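# Sort sealant cartridges into crates by fill level

## Task

Four sealant cartridges are partly used, and their tubes are opaque. Place each cartridge holding one third or more of its contents into the blue crate and each holding less into the dark grey crate; a cartridge put in the wrong crate counts against you. A cartridge only counts if it has come to rest and the red dowel is no longer inside it. Both crates must be standing upright at the end. Finish by releasing everything and moving the grippers away, since anything the robot alone is holding in place does not count.

## Robot and tools

Robot: two Kinova Gen3 arms, left_arm and right_arm, each with a Robotiq 2F-85 two-finger gripper and a wrist camera. The names are labels only; left_arm sits on the +y side. Bases in the scene frame: left_arm at (+0.033, +0.278, 0) m, quat_wxyz (+0.995, 0, 0, -0.102); right_arm at (-0.033, -0.263, 0) m, quat_wxyz (+0.999, 0, 0, +0.047).

Scene frame: origin on the table top midway between the arms, +x out over the table, +z up. Gripper frame: fingers point along its +z, pads close along its y. end_effector_position is the point between the pads when closed; the fingertips stick out about 19 mm past it when closed and 6 mm when fully open, and closing pushes the tips about 13 mm farther from the wrist, so keep that margin above surfaces.

Row layout (used by execute_actions and move): 16 numbers, each in [-1, 1], always for both arms: left dx, dy, dz, rx, ry, rz, left gripper position, left gripper speed, then the same eight for right. dx..rz are an offset, not a pose: a target relative to that gripper's measured pose at the start of the action (for a call's first action, the last pose a result reported), expressed in the gripper's own axes. Scale: 1.0 = 0.6 m or 180 degrees; rx, ry, rz form one rotation vector. Every row in an action is measured from that same start pose, not chained. Gripper position: +1 fully open (85 mm), 0 about 41 mm, about -0.8 pads touching, -1 closes until stopped. Gripper speed: -1 about 20 mm/s, 0 about 85, +1 about 150. Optionally 14 more numbers in [0, 1] follow: stiffness scales for left_arm's 7 joints then right_arm's 7; they persist until changed, and low values may keep small moves from starting.

execute_actions(actions): a list of up to 15 actions; each action is a table of up to 15 rows, one per 1/30 s step; a short table repeats its last row to fill 15 steps. An empty list only returns state and images. Each step, the commanded pose is clipped to within 70 mm and 16 degrees of the measured pose, so large offsets take several actions. To keep an arm still, send zeros (after first correcting back to its wanted pose) and repeat its gripper's last two numbers; a 0 there is a real command.

move(target, speed, blocking): target is one 16-number row as above, offsets from the pose in the latest result showing one. Each gripper follows a straight line; both arms finish together in 0.5 to 10 s (cut off at 10 s). speed is the top path speed in m/s, 0.002 to 0.5, default 0.25; rotation up to twice that in rad/s. Finger numbers are applied at the start. Paths ignore obstacles and the other arm; grippers lag and may overshoot speed near full reach. Faster moves and targets set deeper past a contact hit and press harder. blocking=false returns after 0.5 s while motion continues; then use wait(0) or stop before any new execute_actions or move. The result adds a "move:" line: the ending (done, off_target, moving, held, fault) and limits (paced = pose clipped; held = a check blocked steps, after which the arm may speed up), plus each gripper's distance from its target.

wait(seconds): 0 to 10; arms hold their last command, a running move continues, returns early when it ends. stop(): brakes the running move (needs some room; fingers keep going). zoom_image(camera, region): camera is cam_head_left, cam_head_right, cam_left_wrist or cam_right_wrist (all 504x504); region [x0, y0, x1, y1] in pixels from the top-left, at most 504 by 504. read_manual(section): licence texts only. finished_scene(scene): ends the current scene, given its number; irreversible, so only call it once the goal holds stably.

Results: the state line gives each gripper's end_effector_position (m) and end_effector_quat_wxyz in the scene frame; printed positions drift more at long reach. "Hand target" is where the controller currently drives the gripper. "pose unreachable" means the clearance check altered or blocked commands for that arm. HELD in step readings marks steps where an arm's row was held back. position_measured_pct is about 50 minus 50 times the finger position: 0 fully open; stopping below about 90 short of the request means something is held or blocking; about 90 or more means the pads met. Joint torques include offset and noise. MOTOR HOT appears from 60 °C; at 75 °C an OVER-TEMPERATURE FAULT lets that arm sag until cool, so avoid holding loads long.

Gripping: set position -1 and keep it. For a gentle grip, open, then close to just under the object's width. Release by commanding a width larger than the object. Fingers may re-close on their own if the object slips or is lost.

Avoid: knocking anything off the table (fails the task), tipping the crates, dropping or slamming cartridges, hard pushes, arms colliding with each other, and contact torque reaching a joint's limit (waist, shoulder, upper arm roll, elbow 46.9 N m; forearm roll, wrist pitch, wrist roll 29.5 N m, held weight included), which freezes that arm for 10 s. Loose items may be nudged and held parts tugged occasionally. The fill level cannot be seen, so infer it another way, for example from weight via joint torques when lifting.

Each tool is called as name(argument=value, ...), one argument or row to a line, values as JSON.

## Session

execute_actions(
  actions=[],
)

Scene clock: 0.00 s.
left_arm: end_effector_position=(+0.0483, +0.1581, +0.3579) position_measured_pct=0.0 end_effector_quat_wxyz=(-0.055, +0.055, +0.996, +0.051) | right_arm: end_effector_position=(+0.2160, -0.6622, +0.3129) position_measured_pct=0.0 end_effector_quat_wxyz=(+0.264, -0.548, +0.786, +0.112)
Joint positions: left_arm=[ 1.195 -0.375 -0.157  1.978  0.009  1.67   2.716] | right_arm=[ 1.609  0.702 -0.584  1.053 -0.158  1.736  3.782]
Joint velocities: left_arm=[-0.     0.002 -0.     0.     0.    -0.001  0.   ] | right_arm=[-0.     0.     0.     0.001 -0.001 -0.001 -0.003]
Joint torques (N m, as the joint torque sensors report them, + toward a larger angle): no reading
Motor temperatures (°C, as the motors report them): left_arm=[30 30 24 27 36 30 48] | right_arm=[29 32 28 32 35 32 36]
Hand target (left_arm): +0.048, +0.158, +0.358; -0.055, +0.055, +0.996, +0.051
Hand target (right_arm): +0.216, -0.662, +0.313; +0.264, -0.548, +0.786, +0.112
Joint stiffness scale: left_arm=[1. 1. 1. 1. 1. 1. 1.] | right_arm=[1. 1. 1. 1. 1. 1. 1.]

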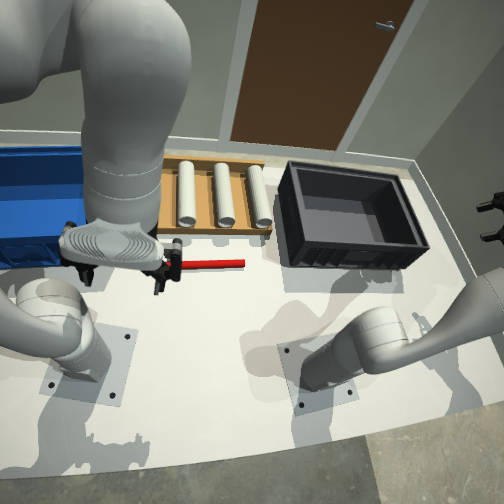

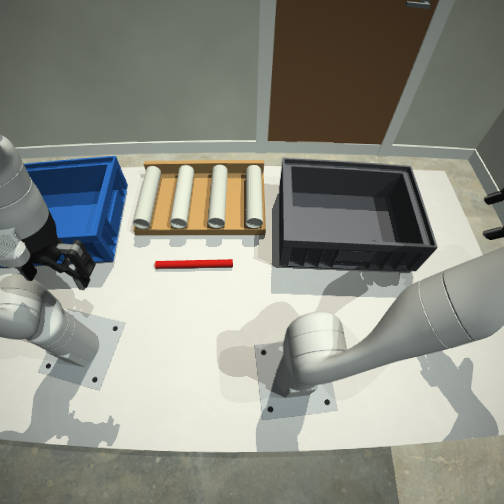

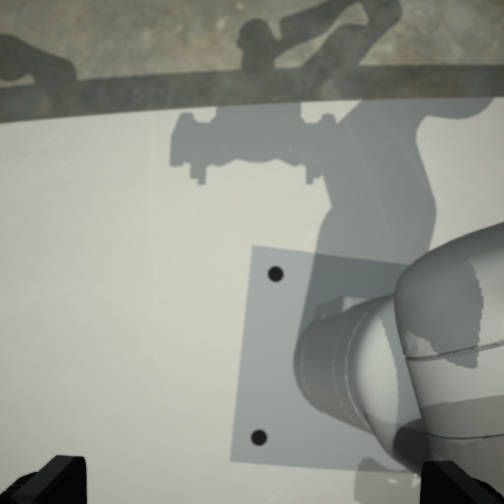

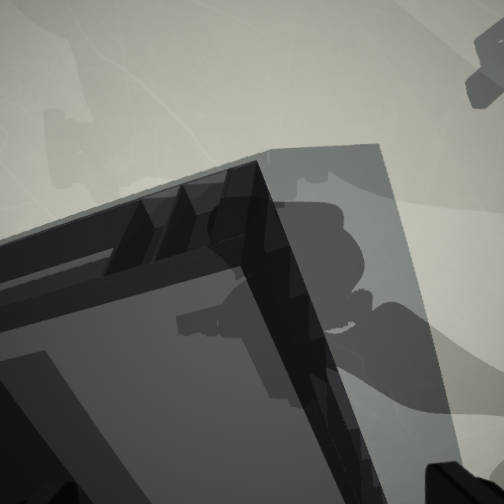

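zoom_image(
  camera="cam_head_right",
  region=[110, 140, 290, 290],
)

wait(
  seconds=0.5,
)

Region (110, 140, 290, 290) of cam_head_right's 504x504 image, scaled by 2.800, with more detail than that image has.

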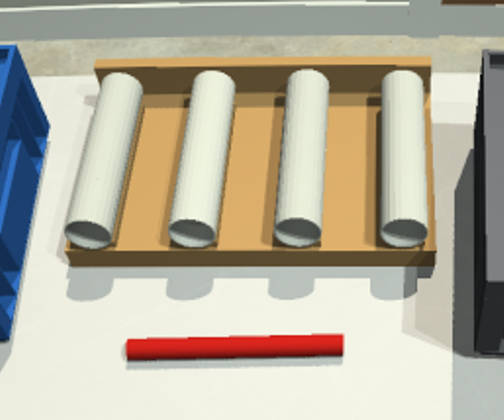

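Scene clock: 9.83 s.
left_arm: end_effector_position=(+0.0483, +0.1581, +0.3579) position_measured_pct=0.0 end_effector_quat_wxyz=(-0.055, +0.055, +0.996, +0.051) | right_arm: end_effector_position=(+0.2160, -0.6622, +0.3129) position_measured_pct=0.0 end_effector_quat_wxyz=(+0.264, -0.548, +0.786, +0.112)
Joint positions: left_arm=[ 1.195 -0.375 -0.157  1.978  0.009  1.67   2.716] | right_arm=[ 1.609  0.702 -0.584  1.053 -0.158  1.736  3.782]
Joint velocities: left_arm=[ 0.     0.001 -0.    -0.    -0.     0.001 -0.   ] | right_arm=[ 0.    -0.    -0.     0.001  0.     0.001 -0.001]
Joint torques (N m, as the joint torque sensors report them, + toward a larger angle): left_arm=[-0.53 -1.64 -0.29 -8.99  0.16  0.52  0.06] | right_arm=[  0.35 -18.94  -2.46  -7.79  -1.34   0.8    0.25]
Motor temperatures (°C, as the motors report them): left_arm=[30 30 24 27 36 30 48] | right_arm=[29 33 28 32 35 32 36]
Hand target (left_arm): +0.048, +0.158, +0.358; -0.055, +0.055, +0.996, +0.051
Hand target (right_arm): +0.216, -0.662, +0.313; +0.264, -0.548, +0.786, +0.112
Joint stiffness scale: left_arm=[1. 1. 1. 1. 1. 1. 1.] | right_arm=[1. 1. 1. 1. 1. 1. 1.]
wait: 0.50 s; at rest from the start

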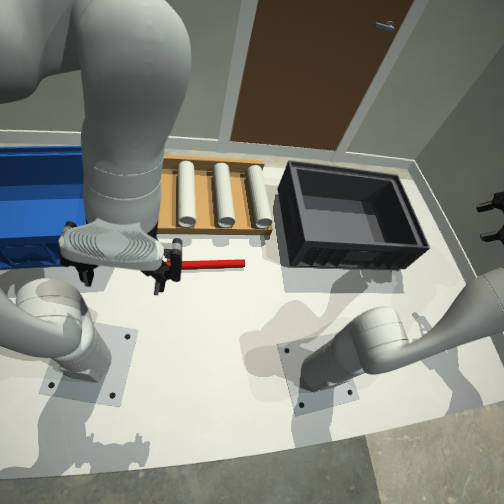

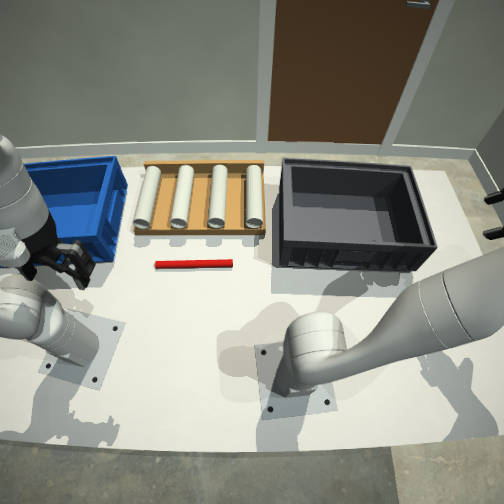

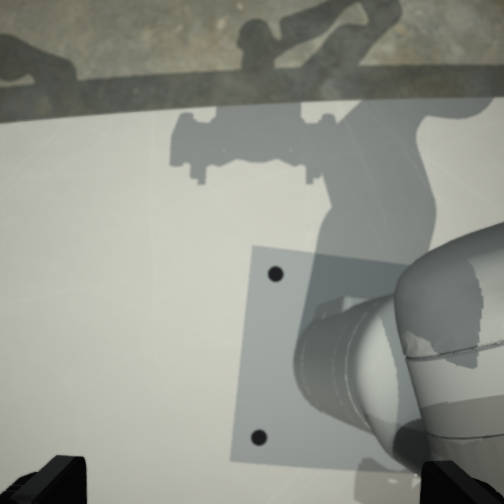

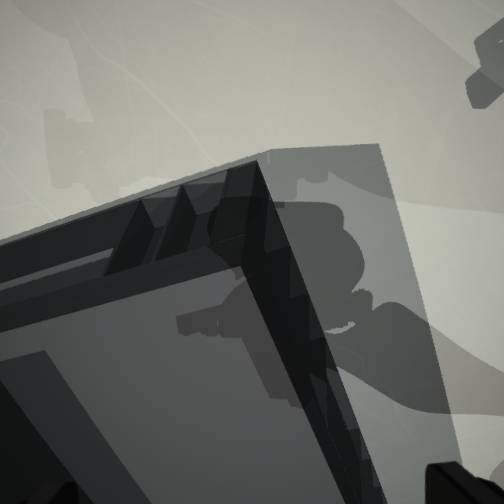

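move(
  target=[-0.6, -0.18, -0.15, 0, 0, 0, 1, 0, 0, 0, 0, 0, 0, 0, 1, 0],
)

Scene clock: 33.03 s.
left_arm: end_effector_position=(+0.4020, +0.0063, +0.3978) position_measured_pct=0.0 end_effector_quat_wxyz=(-0.050, +0.051, +0.996, +0.052) | right_arm: end_effector_position=(+0.2160, -0.6622, +0.3129) position_measured_pct=0.0 end_effector_quat_wxyz=(+0.264, -0.548, +0.786, +0.112)
Joint positions: left_arm=[ 0.733  0.529 -0.693  0.939  0.266  1.898  1.835] | right_arm=[ 1.609  0.702 -0.584  1.053 -0.158  1.736  3.782]
Joint velocities: left_arm=[-0.007  0.004  0.003 -0.002  0.     0.001 -0.   ] | right_arm=[ 0.001  0.001 -0.     0.001 -0.    -0.    -0.   ]
Joint torques (N m, as the joint torque sensors report them, + toward a larger angle): left_arm=[ -0.19 -18.3   -2.73  -8.33  -0.4    0.51   0.24] | right_arm=[  0.02 -19.42  -3.06  -7.35  -0.95   0.95   0.04]
Motor temperatures (°C, as the motors report them): left_arm=[30 30 24 28 36 30 48] | right_arm=[29 33 28 32 35 32 36]
Hand target (left_arm): +0.401, +0.003, +0.397; -0.054, +0.055, +0.996, +0.050
Hand target (right_arm): +0.216, -0.662, +0.313; +0.264, -0.548, +0.786, +0.112
Off the commanded pose (left_arm): 0.004 m, 1 deg.
Off the commanded pose (right_arm): 0.000 m, 0 deg.
Joint stiffness scale: left_arm=[1. 1. 1. 1. 1. 1. 1.] | right_arm=[1. 1. 1. 1. 1. 1. 1.]
move: off_target (left_arm)

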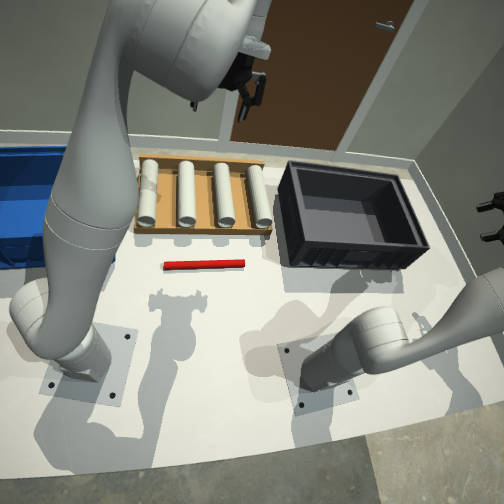

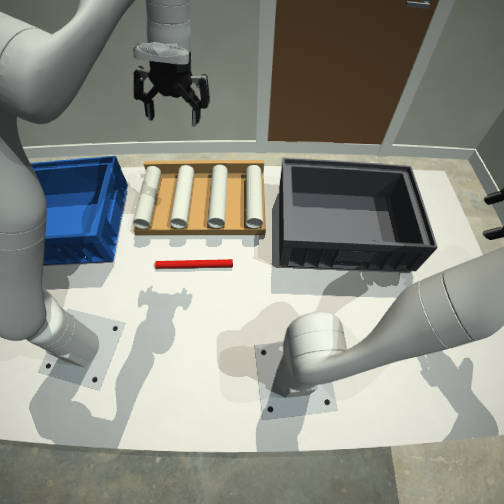

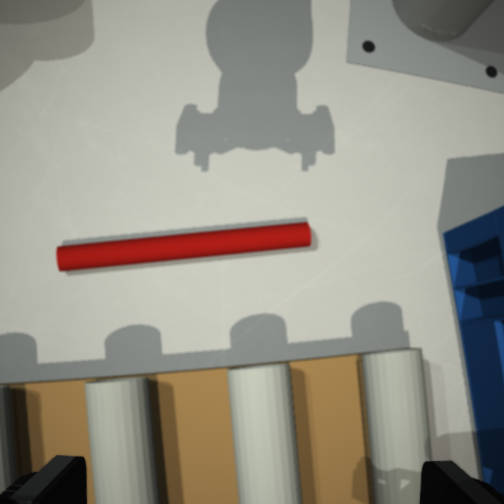

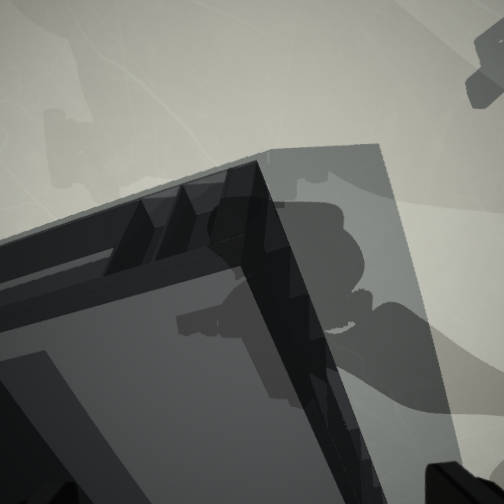

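move(
  target=[0.027, 0.018, 0.481, 0.0005, -0.531, -0.052, 1, 0, 0, 0, 0, 0, 0, 0, 1, 0],
)

Scene clock: 86.00 s.
left_arm: end_effector_position=(+0.3612, +0.0515, +0.1166) position_measured_pct=0.0 end_effector_quat_wxyz=(+0.707, -0.006, +0.707, -0.000) | right_arm: end_effector_position=(+0.2160, -0.6622, +0.3129) position_measured_pct=0.0 end_effector_quat_wxyz=(+0.264, -0.548, +0.786, +0.112)
Joint positions: left_arm=[ 1.948  1.639 -0.829  2.381 -1.718  0.571  5.411] | right_arm=[ 1.609  0.702 -0.584  1.053 -0.158  1.736  3.782]
Joint velocities: left_arm=[ 0.004  0.016  0.001  0.005 -0.009 -0.     0.013] | right_arm=[-0.     0.     0.     0.001 -0.001 -0.001 -0.001]
Joint torques (N m, as the joint torque sensors report them, + toward a larger angle): left_arm=[ -0.44 -12.46  -7.42   6.19   0.96   2.42   0.46] | right_arm=[  0.24 -19.35  -2.69  -7.78  -1.47   1.19   0.34]
Motor temperatures (°C, as the motors report them): left_arm=[30 30 24 28 36 30 48] | right_arm=[29 34 28 32 35 32 36]
Hand target (left_arm): +0.360, +0.052, +0.116; +0.708, -0.000, +0.706, +0.001
Hand target (right_arm): +0.216, -0.662, +0.313; +0.264, -0.548, +0.786, +0.112
Off the commanded pose (left_arm): 0.003 m, 1 deg.
Off the commanded pose (right_arm): 0.000 m, 0 deg.
Joint stiffness scale: left_arm=[1. 1. 1. 1. 1. 1. 1.] | right_arm=[1. 1. 1. 1. 1. 1. 1.]
move: done; limits=paced

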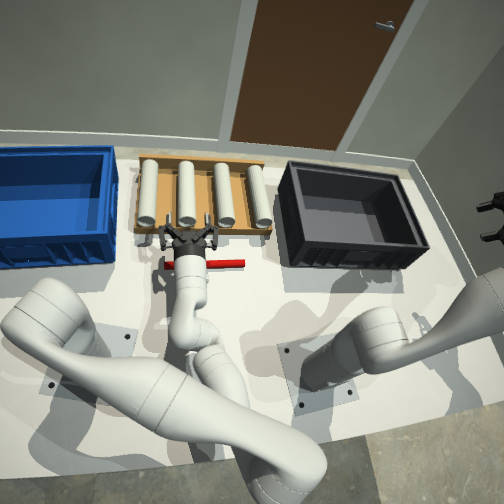

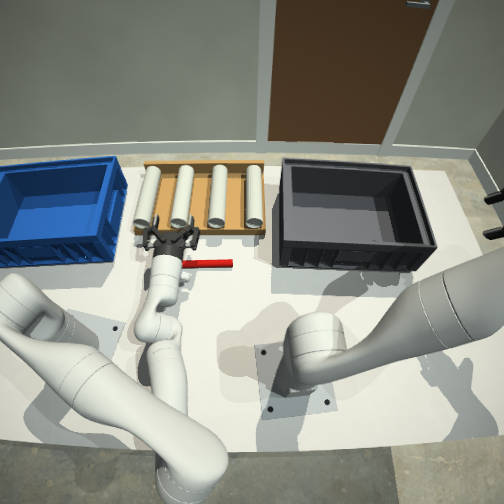

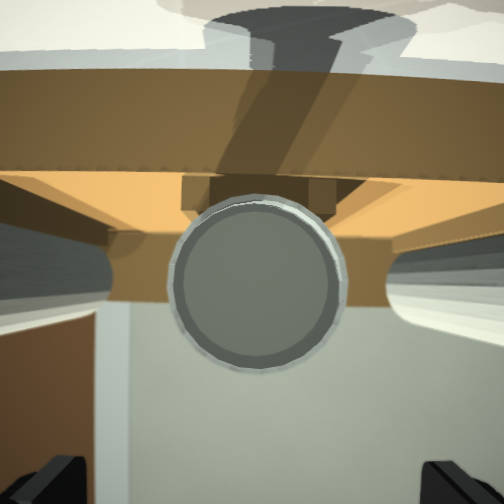

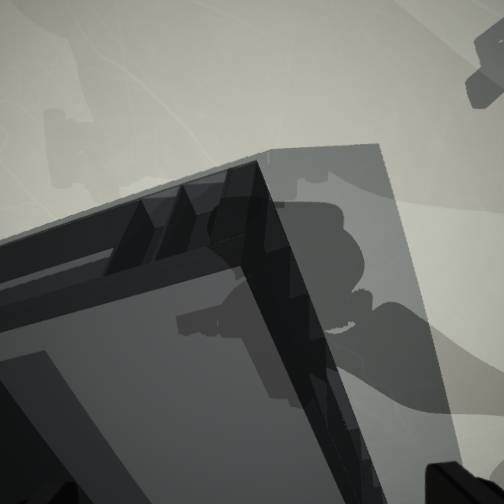

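move(
  target=[0.028, 0.064, -0.102, -0.385, 0.385, -0.385, 1, 0, 0, 0, 0, 0, 0, 0, 1, 0],
)

Scene clock: 139.23 s.
left_arm: end_effector_position=(+0.2992, +0.0913, +0.0972) position_measured_pct=0.0 end_effector_quat_wxyz=(-0.000, +0.710, -0.704, +0.000) | right_arm: end_effector_position=(+0.2160, -0.6622, +0.3129) position_measured_pct=0.0 end_effector_quat_wxyz=(+0.264, -0.548, +0.786, +0.112)
Joint positions: left_arm=[ 0.475  0.387 -0.183  2.196  0.127  0.567  3.551] | right_arm=[ 1.609  0.702 -0.584  1.053 -0.158  1.736  3.782]
Joint velocities: left_arm=[-0.012 -0.     0.008  0.     0.     0.    -0.   ] | right_arm=[ 0.    -0.    -0.    -0.     0.     0.001 -0.001]
Joint torques (N m, as the joint torque sensors report them, + toward a larger angle): left_arm=[ -0.04 -13.11  -1.05  -4.78  -0.18   0.02   0.2 ] | right_arm=[  0.95 -19.32  -3.19  -7.93  -1.2    0.66   0.26]
Motor temperatures (°C, as the motors report them): left_arm=[30 30 24 28 36 30 48] | right_arm=[29 35 28 32 35 32 36]
Hand target (left_arm): +0.299, +0.089, +0.099; +0.003, +0.710, -0.704, +0.002
Hand target (right_arm): +0.216, -0.662, +0.313; +0.264, -0.548, +0.786, +0.112
Off the commanded pose (left_arm): 0.003 m, 1 deg.
Off the commanded pose (right_arm): 0.000 m, 0 deg.
Joint stiffness scale: left_arm=[1. 1. 1. 1. 1. 1. 1.] | right_arm=[1. 1. 1. 1. 1. 1. 1.]
move: done

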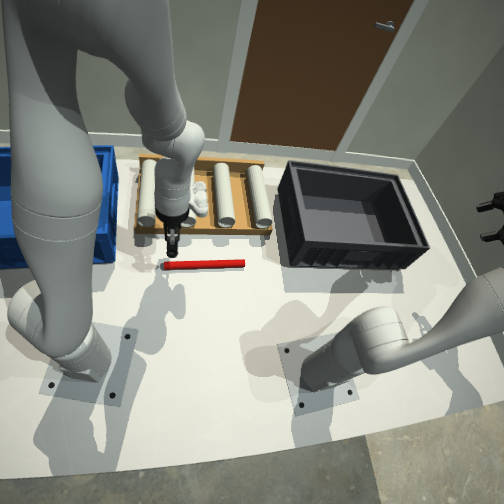

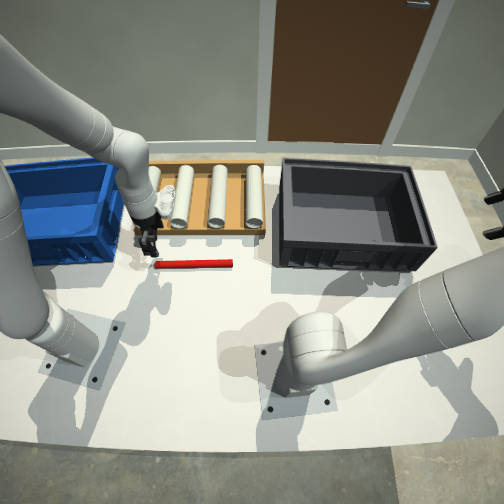

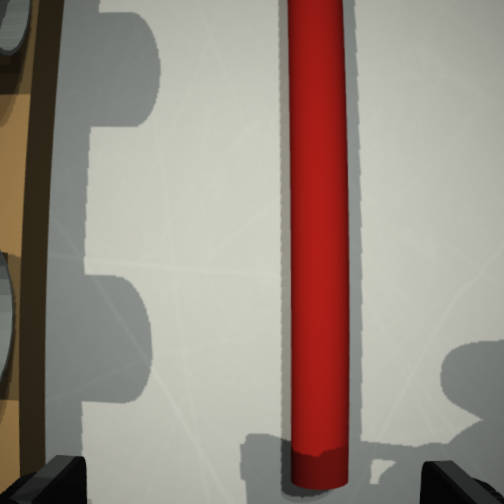

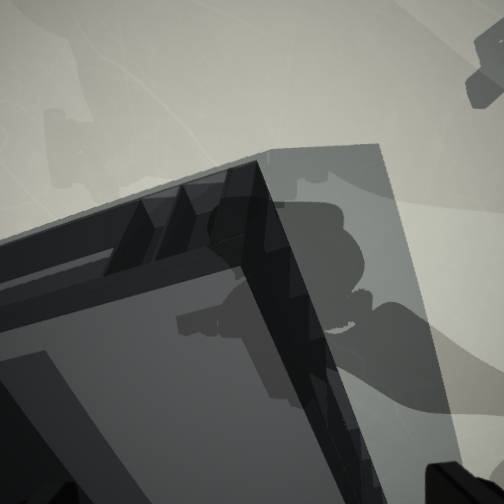

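move(
  target=[-0.0167, 0.0417, 0.125, 0, 0, 0, 0.3, 0, 0, 0, 0, 0, 0, 0, 1, 0],
  speed=0.1,
)

Scene clock: 154.77 s.
left_arm: end_effector_position=(+0.2764, +0.1013, +0.0239) position_measured_pct=34.9 end_effector_quat_wxyz=(-0.002, +0.710, -0.705, +0.001) | right_arm: end_effector_position=(+0.2160, -0.6622, +0.3129) position_measured_pct=0.0 end_effector_quat_wxyz=(+0.264, -0.548, +0.786, +0.112)
Joint positions: left_arm=[ 0.414  0.563 -0.091  2.34   0.188  0.242  3.507] | right_arm=[ 1.609  0.702 -0.584  1.053 -0.158  1.736  3.782]
Joint velocities: left_arm=[-0.007  0.006  0.001  0.     0.    -0.002 -0.   ] | right_arm=[-0.001 -0.    -0.    -0.    -0.     0.001 -0.   ]
Joint torques (N m, as the joint torque sensors report them, + toward a larger angle): left_arm=[ -0.02 -13.64  -0.43  -2.43  -0.26  -0.02   0.11] | right_arm=[  0.1  -19.06  -2.88  -7.5   -1.4    0.95   0.23]
Motor temperatures (°C, as the motors report them): left_arm=[30 31 24 28 36 30 48] | right_arm=[29 35 28 32 35 32 36]
Hand target (left_arm): +0.274, +0.102, +0.022; -0.001, +0.710, -0.704, -0.000
Hand target (right_arm): +0.216, -0.662, +0.313; +0.264, -0.548, +0.786, +0.112
Off the commanded pose (left_arm): 0.003 m, 0 deg.
Off the commanded pose (right_arm): 0.000 m, 0 deg.
Joint stiffness scale: left_arm=[1. 1. 1. 1. 1. 1. 1.] | right_arm=[1. 1. 1. 1. 1. 1. 1.]
move: done

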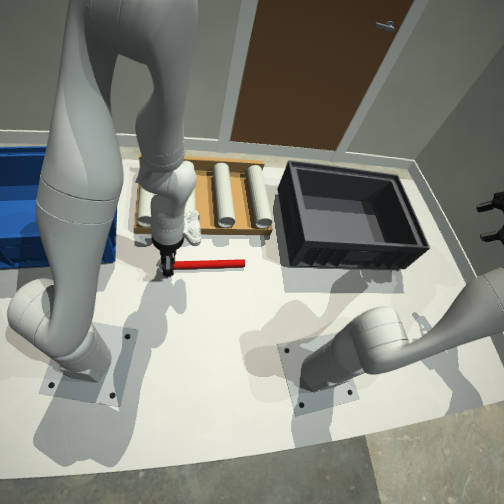

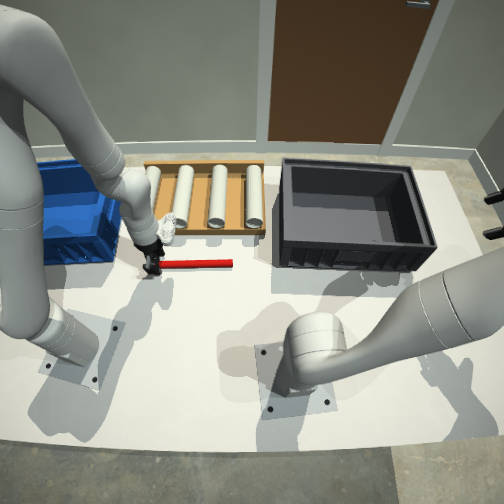

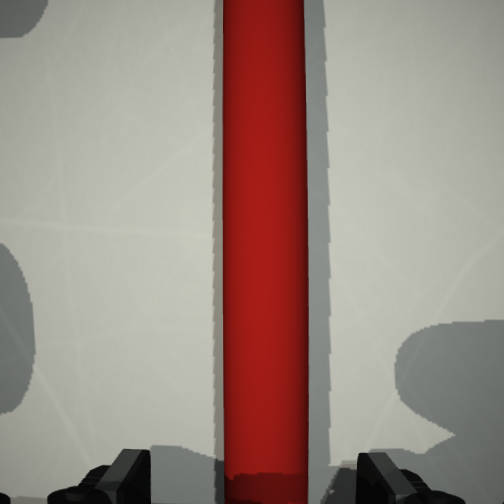

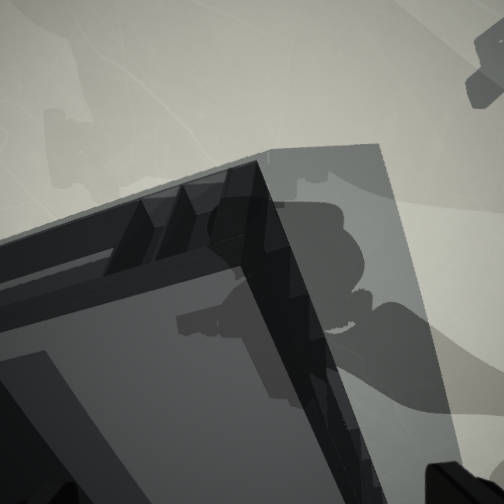

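Good alignment. Close the gripper.

execute_actions(
  actions=[
    [[0,0,0,0,0,0,-1,0.5,0,0,0,0,0,0,1,0]],
    [[0,0,0,0,0,0,-1,0.5,0,0,0,0,0,0,1,0]],
  ],
)

Scene clock: 161.60 s.
left_arm: end_effector_position=(+0.2765, +0.1015, +0.0240) position_measured_pct=72.6 end_effector_quat_wxyz=(-0.002, +0.710, -0.704, +0.001) | right_arm: end_effector_position=(+0.2160, -0.6622, +0.3129) position_measured_pct=0.0 end_effector_quat_wxyz=(+0.264, -0.548, +0.786, +0.112)
Joint positions: left_arm=[ 0.413  0.562 -0.091  2.34   0.188  0.242  3.507] | right_arm=[ 1.609  0.702 -0.584  1.053 -0.158  1.736  3.782]
Joint velocities: left_arm=[ 0.    -0.002  0.003  0.    -0.     0.     0.   ] | right_arm=[ 0.001  0.    -0.    -0.001 -0.     0.    -0.002]
Joint torques (N m, as the joint torque sensors report them, + toward a larger angle): left_arm=[  0.63 -10.84   0.61  -3.94   0.15  -1.17  -0.04] | right_arm=[  0.29 -18.88  -2.98  -7.77  -1.47   1.16   0.15]
Motor temperatures (°C, as the motors report them): left_arm=[30 31 24 28 36 30 48] | right_arm=[29 35 28 32 35 32 36]
Hand target (left_arm): +0.276, +0.101, +0.024; -0.002, +0.710, -0.704, +0.001
Hand target (right_arm): +0.216, -0.662, +0.313; +0.264, -0.548, +0.786, +0.112
Off the commanded pose (left_arm): 0.000 m, 0 deg.
Off the commanded pose (right_arm): 0.000 m, 0 deg.
Joint stiffness scale: left_arm=[1. 1. 1. 1. 1. 1. 1.] | right_arm=[1. 1. 1. 1. 1. 1. 1.]
Step readings (end_effector_position; steps 1 to 15: 1st action; 16 to 30: 2nd action):
0: left_arm (+0.2764, +0.1016, +0.0237) | right_arm (+0.2160, -0.6622, +0.3129)
1: left_arm (+0.2764, +0.1016, +0.0237) | right_arm (+0.2160, -0.6622, +0.3129)
2: left_arm (+0.2764, +0.1016, +0.0237) | right_arm (+0.2160, -0.6622, +0.3129)
4: left_arm (+0.2764, +0.1016, +0.0237) | right_arm (+0.2160, -0.6622, +0.3129)
8: left_arm (+0.2764, +0.1016, +0.0237) | right_arm (+0.2160, -0.6622, +0.3129)
15: left_arm (+0.2765, +0.1015, +0.0240) | right_arm (+0.2160, -0.6622, +0.3129)
16: left_arm (+0.2765, +0.1015, +0.0240) | right_arm (+0.2160, -0.6622, +0.3129)
17: left_arm (+0.2765, +0.1015, +0.0240) | right_arm (+0.2160, -0.6622, +0.3129)
19: left_arm (+0.2765, +0.1015, +0.0240) | right_arm (+0.2160, -0.6622, +0.3129)
23: left_arm (+0.2765, +0.1015, +0.0240) | right_arm (+0.2160, -0.6622, +0.3129)
30: end_effector_position above

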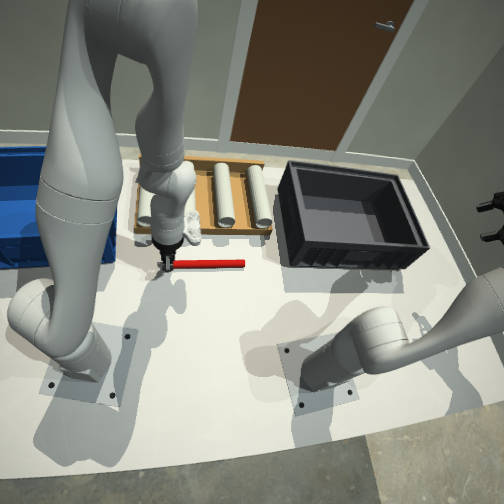

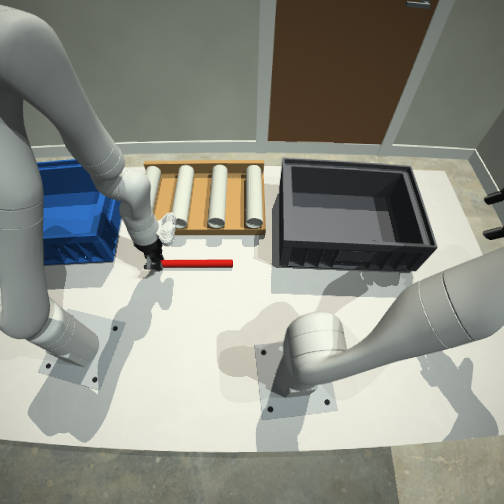

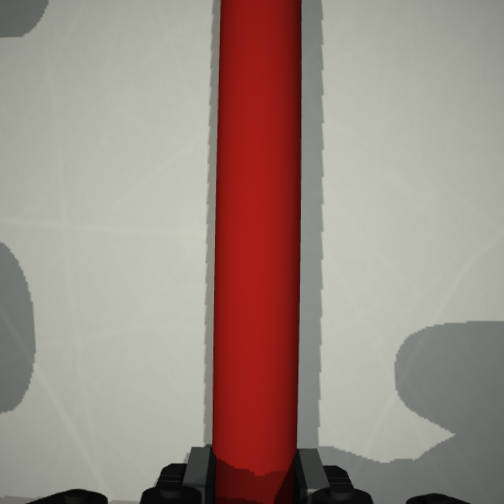

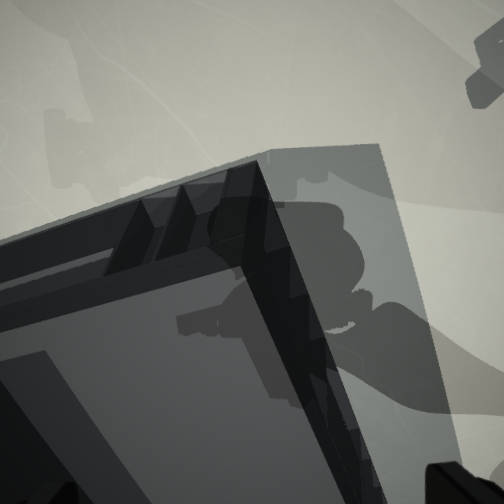

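move(
  target=[0.079, 0.244, -0.09, 0, 0, -0.5, -1, 0.5, -0.5957, -0.2075, 0.4373, 0.0768, 0.1811, 0.376, 1, 0],
  speed=0.3,
)

Scene clock: 191.70 s.
left_arm: end_effector_position=(+0.1291, +0.0540, +0.0757) position_measured_pct=72.6 end_effector_quat_wxyz=(-0.001, +1.000, +0.005, +0.001) | right_arm: end_effector_position=(+0.4996, -0.2957, +0.3029) position_measured_pct=0.0 end_effector_quat_wxyz=(+0.005, -0.004, +1.000, +0.005)
Joint positions: left_arm=[ 1.313  0.37  -0.558  2.454  0.49   0.414  5.258] | right_arm=[ 0.409  0.592 -0.575  1.11   0.3    1.509  1.385]
Joint velocities: left_arm=[ 0.012 -0.001 -0.006 -0.     0.     0.003  0.001] | right_arm=[-0.007  0.003  0.007 -0.001 -0.     0.    -0.   ]
Joint torques (N m, as the joint torque sensors report them, + toward a larger angle): left_arm=[ -0.52 -10.36  -2.04  -3.08  -0.3   -0.06   0.12] | right_arm=[  0.08 -18.31  -1.63  -8.36   0.1    0.47  -0.09]
Motor temperatures (°C, as the motors report them): left_arm=[30 31 24 28 36 30 48] | right_arm=[29 35 28 32 35 32 36]
Hand target (left_arm): +0.130, +0.053, +0.077; -0.000, +1.000, +0.004, +0.002
Hand target (right_arm): +0.500, -0.298, +0.302; +0.002, -0.001, +1.000, +0.001
Off the commanded pose (left_arm): 0.002 m, 0 deg.
Off the commanded pose (right_arm): 0.005 m, 1 deg.
Joint stiffness scale: left_arm=[1. 1. 1. 1. 1. 1. 1.] | right_arm=[1. 1. 1. 1. 1. 1. 1.]
move: off_target (right_arm)

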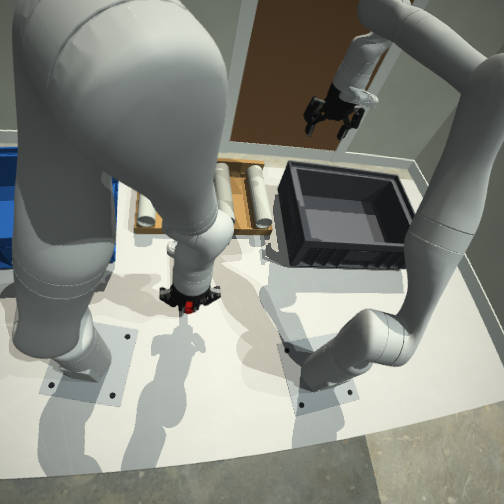

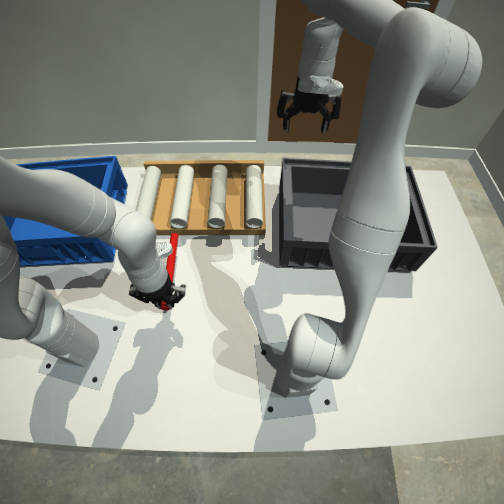

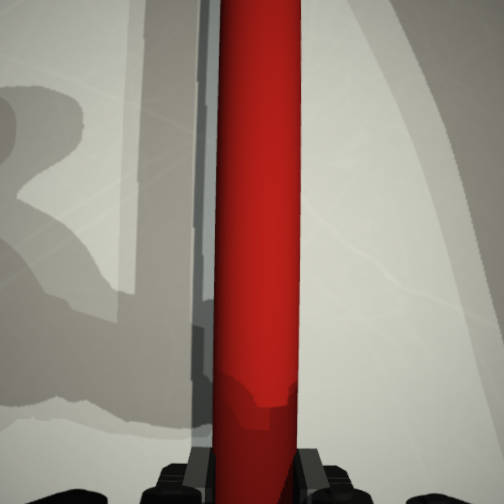

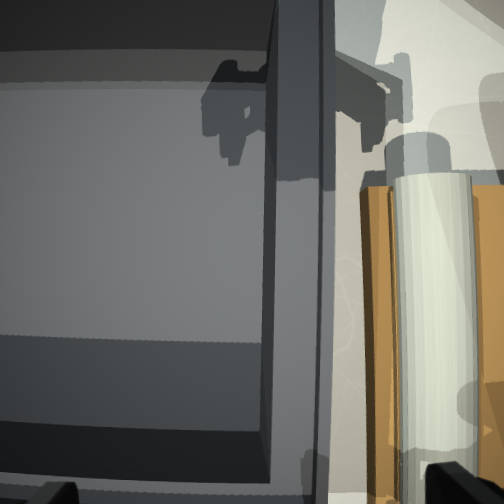

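zoom_image(
  camera="cam_head_right",
  region=[110, 150, 290, 320],
)

Region (110, 150, 290, 320) of cam_head_right's 504x504 image, scaled by 2.800, with more detail than that image has.

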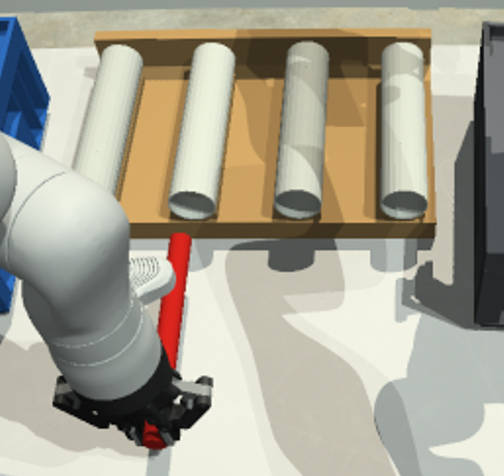

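move(
  target=[0.085, 0.01, -0.004, 0, 0, 0, -1, 0.5, 0, 0, 0, 0, 0, 0, 1, 0],
  speed=0.1,
)

zoom_image(
  camera="cam_head_right",
  region=[110, 150, 290, 320],
)

Scene clock: 206.77 s.
left_arm: end_effector_position=(+0.1783, +0.0469, +0.0787) position_measured_pct=72.6 end_effector_quat_wxyz=(+0.002, +1.000, +0.008, +0.001) | right_arm: end_effector_position=(+0.4997, -0.2955, +0.3027) position_measured_pct=0.0 end_effector_quat_wxyz=(+0.005, -0.004, +1.000, +0.005)
Joint positions: left_arm=[ 1.169  0.402 -0.572  2.369  0.487  0.473  5.126] | right_arm=[ 0.408  0.592 -0.574  1.11   0.3    1.509  1.385]
Joint velocities: left_arm=[-0.01   0.004  0.001 -0.     0.    -0.001  0.   ] | right_arm=[ 0.     0.001 -0.    -0.     0.     0.005  0.002]
Joint torques (N m, as the joint torque sensors report them, + toward a larger angle): left_arm=[ -0.45 -11.43  -1.94  -3.95  -0.31  -0.06   0.25] | right_arm=[  0.54 -19.23  -1.54  -8.44  -0.01   0.25  -0.02]
Motor temperatures (°C, as the motors report them): left_arm=[30 31 24 28 36 30 48] | right_arm=[29 35 28 33 35 32 36]
Hand target (left_arm): +0.180, +0.048, +0.078; -0.000, +1.000, +0.005, +0.001
Hand target (right_arm): +0.500, -0.296, +0.303; +0.005, -0.004, +1.000, +0.005
Off the commanded pose (left_arm): 0.002 m, 0 deg.
Off the commanded pose (right_arm): 0.000 m, 0 deg.
Joint stiffness scale: left_arm=[1. 1. 1. 1. 1. 1. 1.] | right_arm=[1. 1. 1. 1. 1. 1. 1.]
move: done

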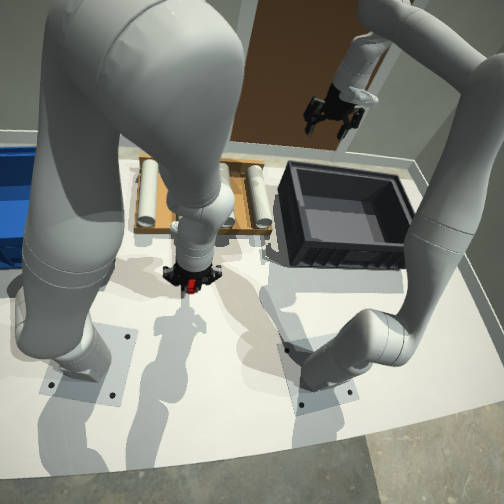

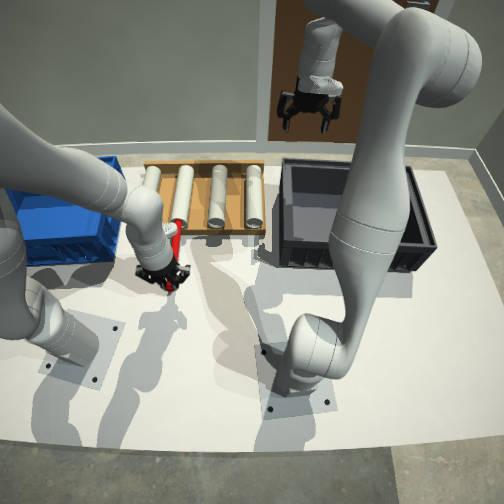

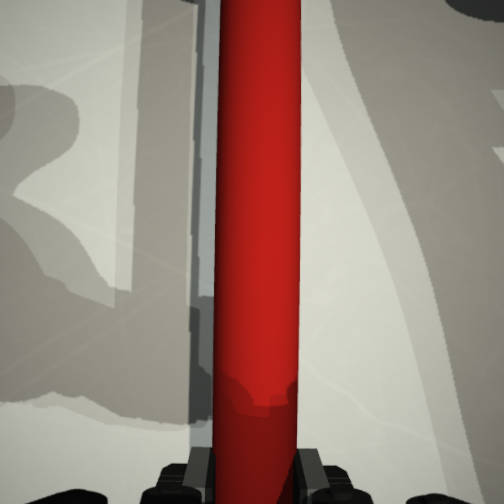

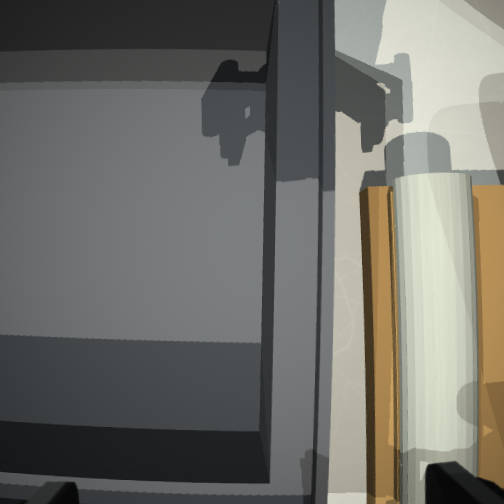

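Region (110, 150, 290, 320) of cam_head_right's 504x504 image, scaled by 2.800, with more detail than that image has.

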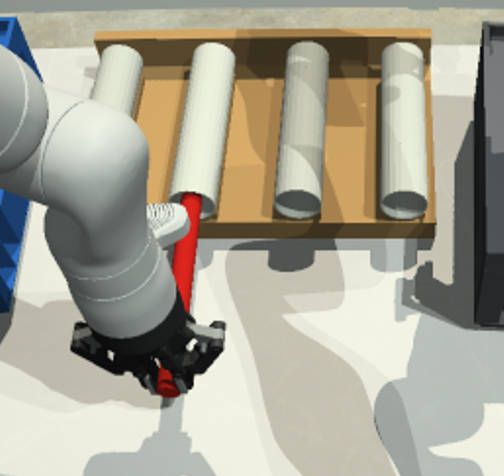

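execute_actions(
  actions=[
    [[0.01,0,0,0,0,0,-1,0.5,0,0,0,0,0,0,1,0],[0.02,0,0,0,0,0,-1,0.5,0,0,0,0,0,0,1,0],[0.03,0,0,0,0,0,-1,0.5,0,0,0,0,0,0,1,0],[0.04,0,0,0,0,0,-1,0.5,0,0,0,0,0,0,1,0],[0.05,0,0,0,0,0,-1,0.5,0,0,0,0,0,0,1,0]],
    [[0.02,0,0,0,0,0,-1,0.5,0,0,0,0,0,0,1,0],[0.03,0,0,0,0,0,-1,0.5,0,0,0,0,0,0,1,0],[0.04,0,0,0,0,0,-1,0.5,0,0,0,0,0,0,1,0],[0.05,0,0,0,0,0,-1,0.5,0,0,0,0,0,0,1,0]],
    [[0.02,0,0,0,0,0,-1,0.5,0,0,0,0,0,0,1,0],[0.03,0,0,0,0,0,-1,0.5,0,0,0,0,0,0,1,0],[0.04,0,0,0,0,0,-1,0.5,0,0,0,0,0,0,1,0],[0.05,0,0,0,0,0,-1,0.5,0,0,0,0,0,0,1,0]],
    [[0.02,0,0,0,0,0,-1,0.5,0,0,0,0,0,0,1,0],[0.03,0,0,0,0,0,-1,0.5,0,0,0,0,0,0,1,0],[0.04,0,0,0,0,0,-1,0.5,0,0,0,0,0,0,1,0],[0.05,0,0,0,0,0,-1,0.5,0,0,0,0,0,0,1,0]],
    [[0.02,0,0,0,0,0,-1,0.5,0,0,0,0,0,0,1,0],[0.03,0,0,0,0,0,-1,0.5,0,0,0,0,0,0,1,0],[0.04,0,0,0,0,0,-1,0.5,0,0,0,0,0,0,1,0],[0.05,0,0,0,0,0,-1,0.5,0,0,0,0,0,0,1,0]],
    [[0.02,0,0,0,0,0,-1,0.5,0,0,0,0,0,0,1,0],[0.03,0,0,0,0,0,-1,0.5,0,0,0,0,0,0,1,0],[0.04,0,0,0,0,0,-1,0.5,0,0,0,0,0,0,1,0],[0.05,0,0,0,0,0,-1,0.5,0,0,0,0,0,0,1,0]],
  ],
)

Scene clock: 235.30 s.
left_arm: end_effector_position=(+0.3046, +0.0563, +0.0725) position_measured_pct=72.6 end_effector_quat_wxyz=(-0.011, +0.999, -0.001, -0.043) | right_arm: end_effector_position=(+0.4997, -0.2955, +0.3027) position_measured_pct=0.0 end_effector_quat_wxyz=(+0.005, -0.004, +1.000, +0.005)
Joint positions: left_arm=[ 0.793  0.579 -0.566  2.053  0.487  0.736  4.817] | right_arm=[ 0.408  0.592 -0.574  1.11   0.3    1.509  1.385]
Joint velocities: left_arm=[-0.011  0.009 -0.002 -0.003 -0.     0.006 -0.002] | right_arm=[ 0.001 -0.001 -0.    -0.     0.001  0.     0.   ]
Joint torques (N m, as the joint torque sensors report them, + toward a larger angle): left_arm=[ -2.07 -15.9   -5.33 -10.18  -0.2   -3.37  -0.08] | right_arm=[  0.07 -18.75  -1.98  -8.26   0.31   0.35   0.09]
Motor temperatures (°C, as the motors report them): left_arm=[30 31 24 28 36 30 48] | right_arm=[29 35 28 33 35 32 36]
Hand target (left_arm): +0.314, +0.055, +0.073; -0.009, +0.999, -0.002, -0.035
Hand target (right_arm): +0.500, -0.296, +0.303; +0.005, -0.004, +1.000, +0.005
Off the commanded pose (left_arm): 0.010 m, 1 deg.
Off the commanded pose (right_arm): 0.000 m, 0 deg.
Joint stiffness scale: left_arm=[1. 1. 1. 1. 1. 1. 1.] | right_arm=[1. 1. 1. 1. 1. 1. 1.]
Step readings (end_effector_position; steps 1 to 15: 1st action; 16 to 30: 2nd action; 31 to 45: 3rd action; 46 to 60: 4th action; 61 to 75: 5th action; 76 to 90: 6th action):
0: left_arm (+0.1786, +0.0471, +0.0787) | right_arm (+0.4997, -0.2955, +0.3027)
1: left_arm (+0.1791, +0.0471, +0.0787) | right_arm (+0.4997, -0.2955, +0.3027)
2: left_arm (+0.1808, +0.0470, +0.0789) | right_arm (+0.4997, -0.2955, +0.3027)
4: left_arm (+0.1871, +0.0460, +0.0794) | right_arm (+0.4997, -0.2955, +0.3027)
8: left_arm (+0.2013, +0.0445, +0.0801) | right_arm (+0.4997, -0.2955, +0.3027)
15: left_arm (+0.2027, +0.0481, +0.0790) | right_arm (+0.4997, -0.2955, +0.3027)
16: left_arm (+0.2031, +0.0484, +0.0790) | right_arm (+0.4997, -0.2955, +0.3027)
17: left_arm (+0.2036, +0.0489, +0.0790) | right_arm (+0.4997, -0.2955, +0.3027)
19: left_arm (+0.2075, +0.0496, +0.0791) | right_arm (+0.4997, -0.2955, +0.3027)
23: left_arm (+0.2185, +0.0492, +0.0791) | right_arm (+0.4997, -0.2955, +0.3027)
30: left_arm (+0.2233, +0.0503, +0.0786) | right_arm (+0.4997, -0.2955, +0.3027)
31: left_arm (+0.2235, +0.0505, +0.0786) | right_arm (+0.4997, -0.2955, +0.3027)
32: left_arm (+0.2241, +0.0509, +0.0786) | right_arm (+0.4997, -0.2955, +0.3027)
34: left_arm (+0.2278, +0.0514, +0.0787) | right_arm (+0.4997, -0.2955, +0.3027)
38: left_arm (+0.2392, +0.0509, +0.0784) | right_arm (+0.4997, -0.2955, +0.3027)
45: left_arm (+0.2437, +0.0522, +0.0777) | right_arm (+0.4997, -0.2955, +0.3027)
46: left_arm (+0.2439, +0.0523, +0.0777) | right_arm (+0.4997, -0.2955, +0.3027)
47: left_arm (+0.2443, +0.0525, +0.0777) | right_arm (+0.4997, -0.2955, +0.3027)
49: left_arm (+0.2480, +0.0529, +0.0777) | right_arm (+0.4997, -0.2955, +0.3027)
53: left_arm (+0.2597, +0.0524, +0.0772) | right_arm (+0.4997, -0.2955, +0.3027)
60: left_arm (+0.2640, +0.0537, +0.0764) | right_arm (+0.4997, -0.2955, +0.3027)
61: left_arm (+0.2641, +0.0538, +0.0763) | right_arm (+0.4997, -0.2955, +0.3027)
62: left_arm (+0.2646, +0.0539, +0.0763) | right_arm (+0.4997, -0.2955, +0.3027)
64: left_arm (+0.2683, +0.0540, +0.0762) | right_arm (+0.4997, -0.2955, +0.3027)
68: left_arm (+0.2801, +0.0537, +0.0756) | right_arm (+0.4997, -0.2955, +0.3027)
75: left_arm (+0.2841, +0.0550, +0.0745) | right_arm (+0.4997, -0.2955, +0.3027)
76: left_arm (+0.2841, +0.0552, +0.0745) | right_arm (+0.4997, -0.2955, +0.3027)
77: left_arm (+0.2847, +0.0552, +0.0744) | right_arm (+0.4997, -0.2955, +0.3027)
79: left_arm (+0.2883, +0.0553, +0.0743) | right_arm (+0.4997, -0.2955, +0.3027)
83: left_arm (+0.3006, +0.0548, +0.0737) | right_arm (+0.4997, -0.2955, +0.3027)
90: end_effector_position above

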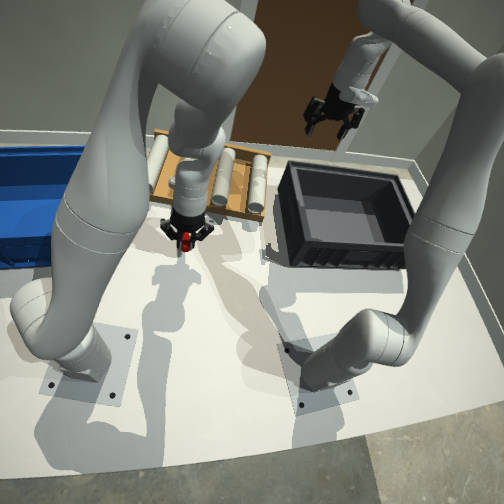

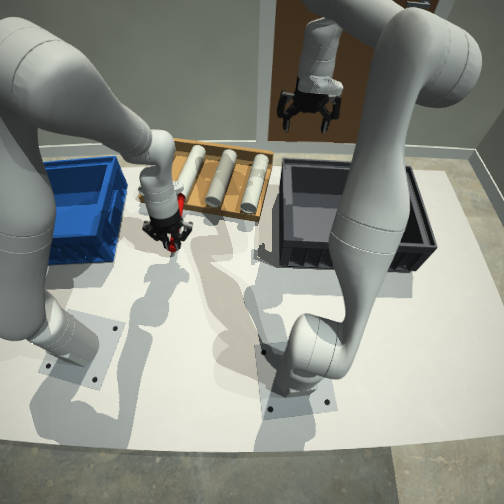

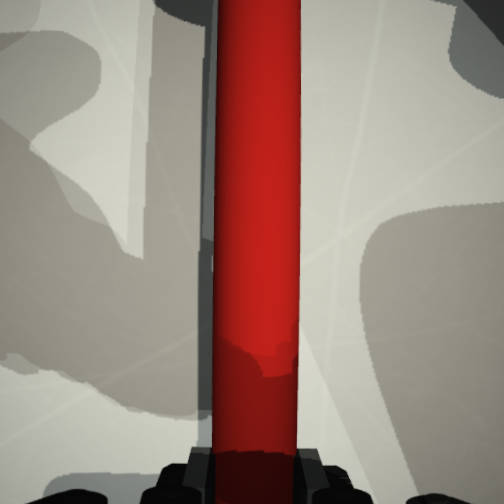

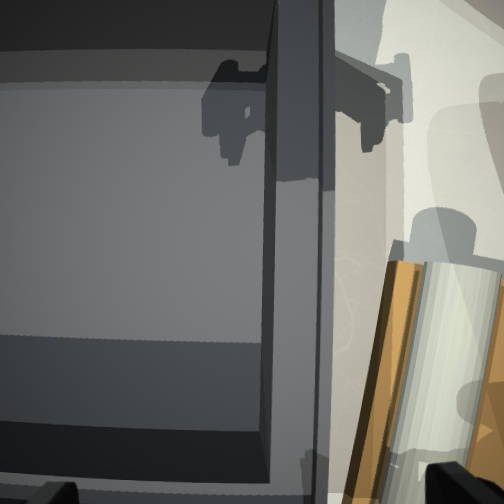

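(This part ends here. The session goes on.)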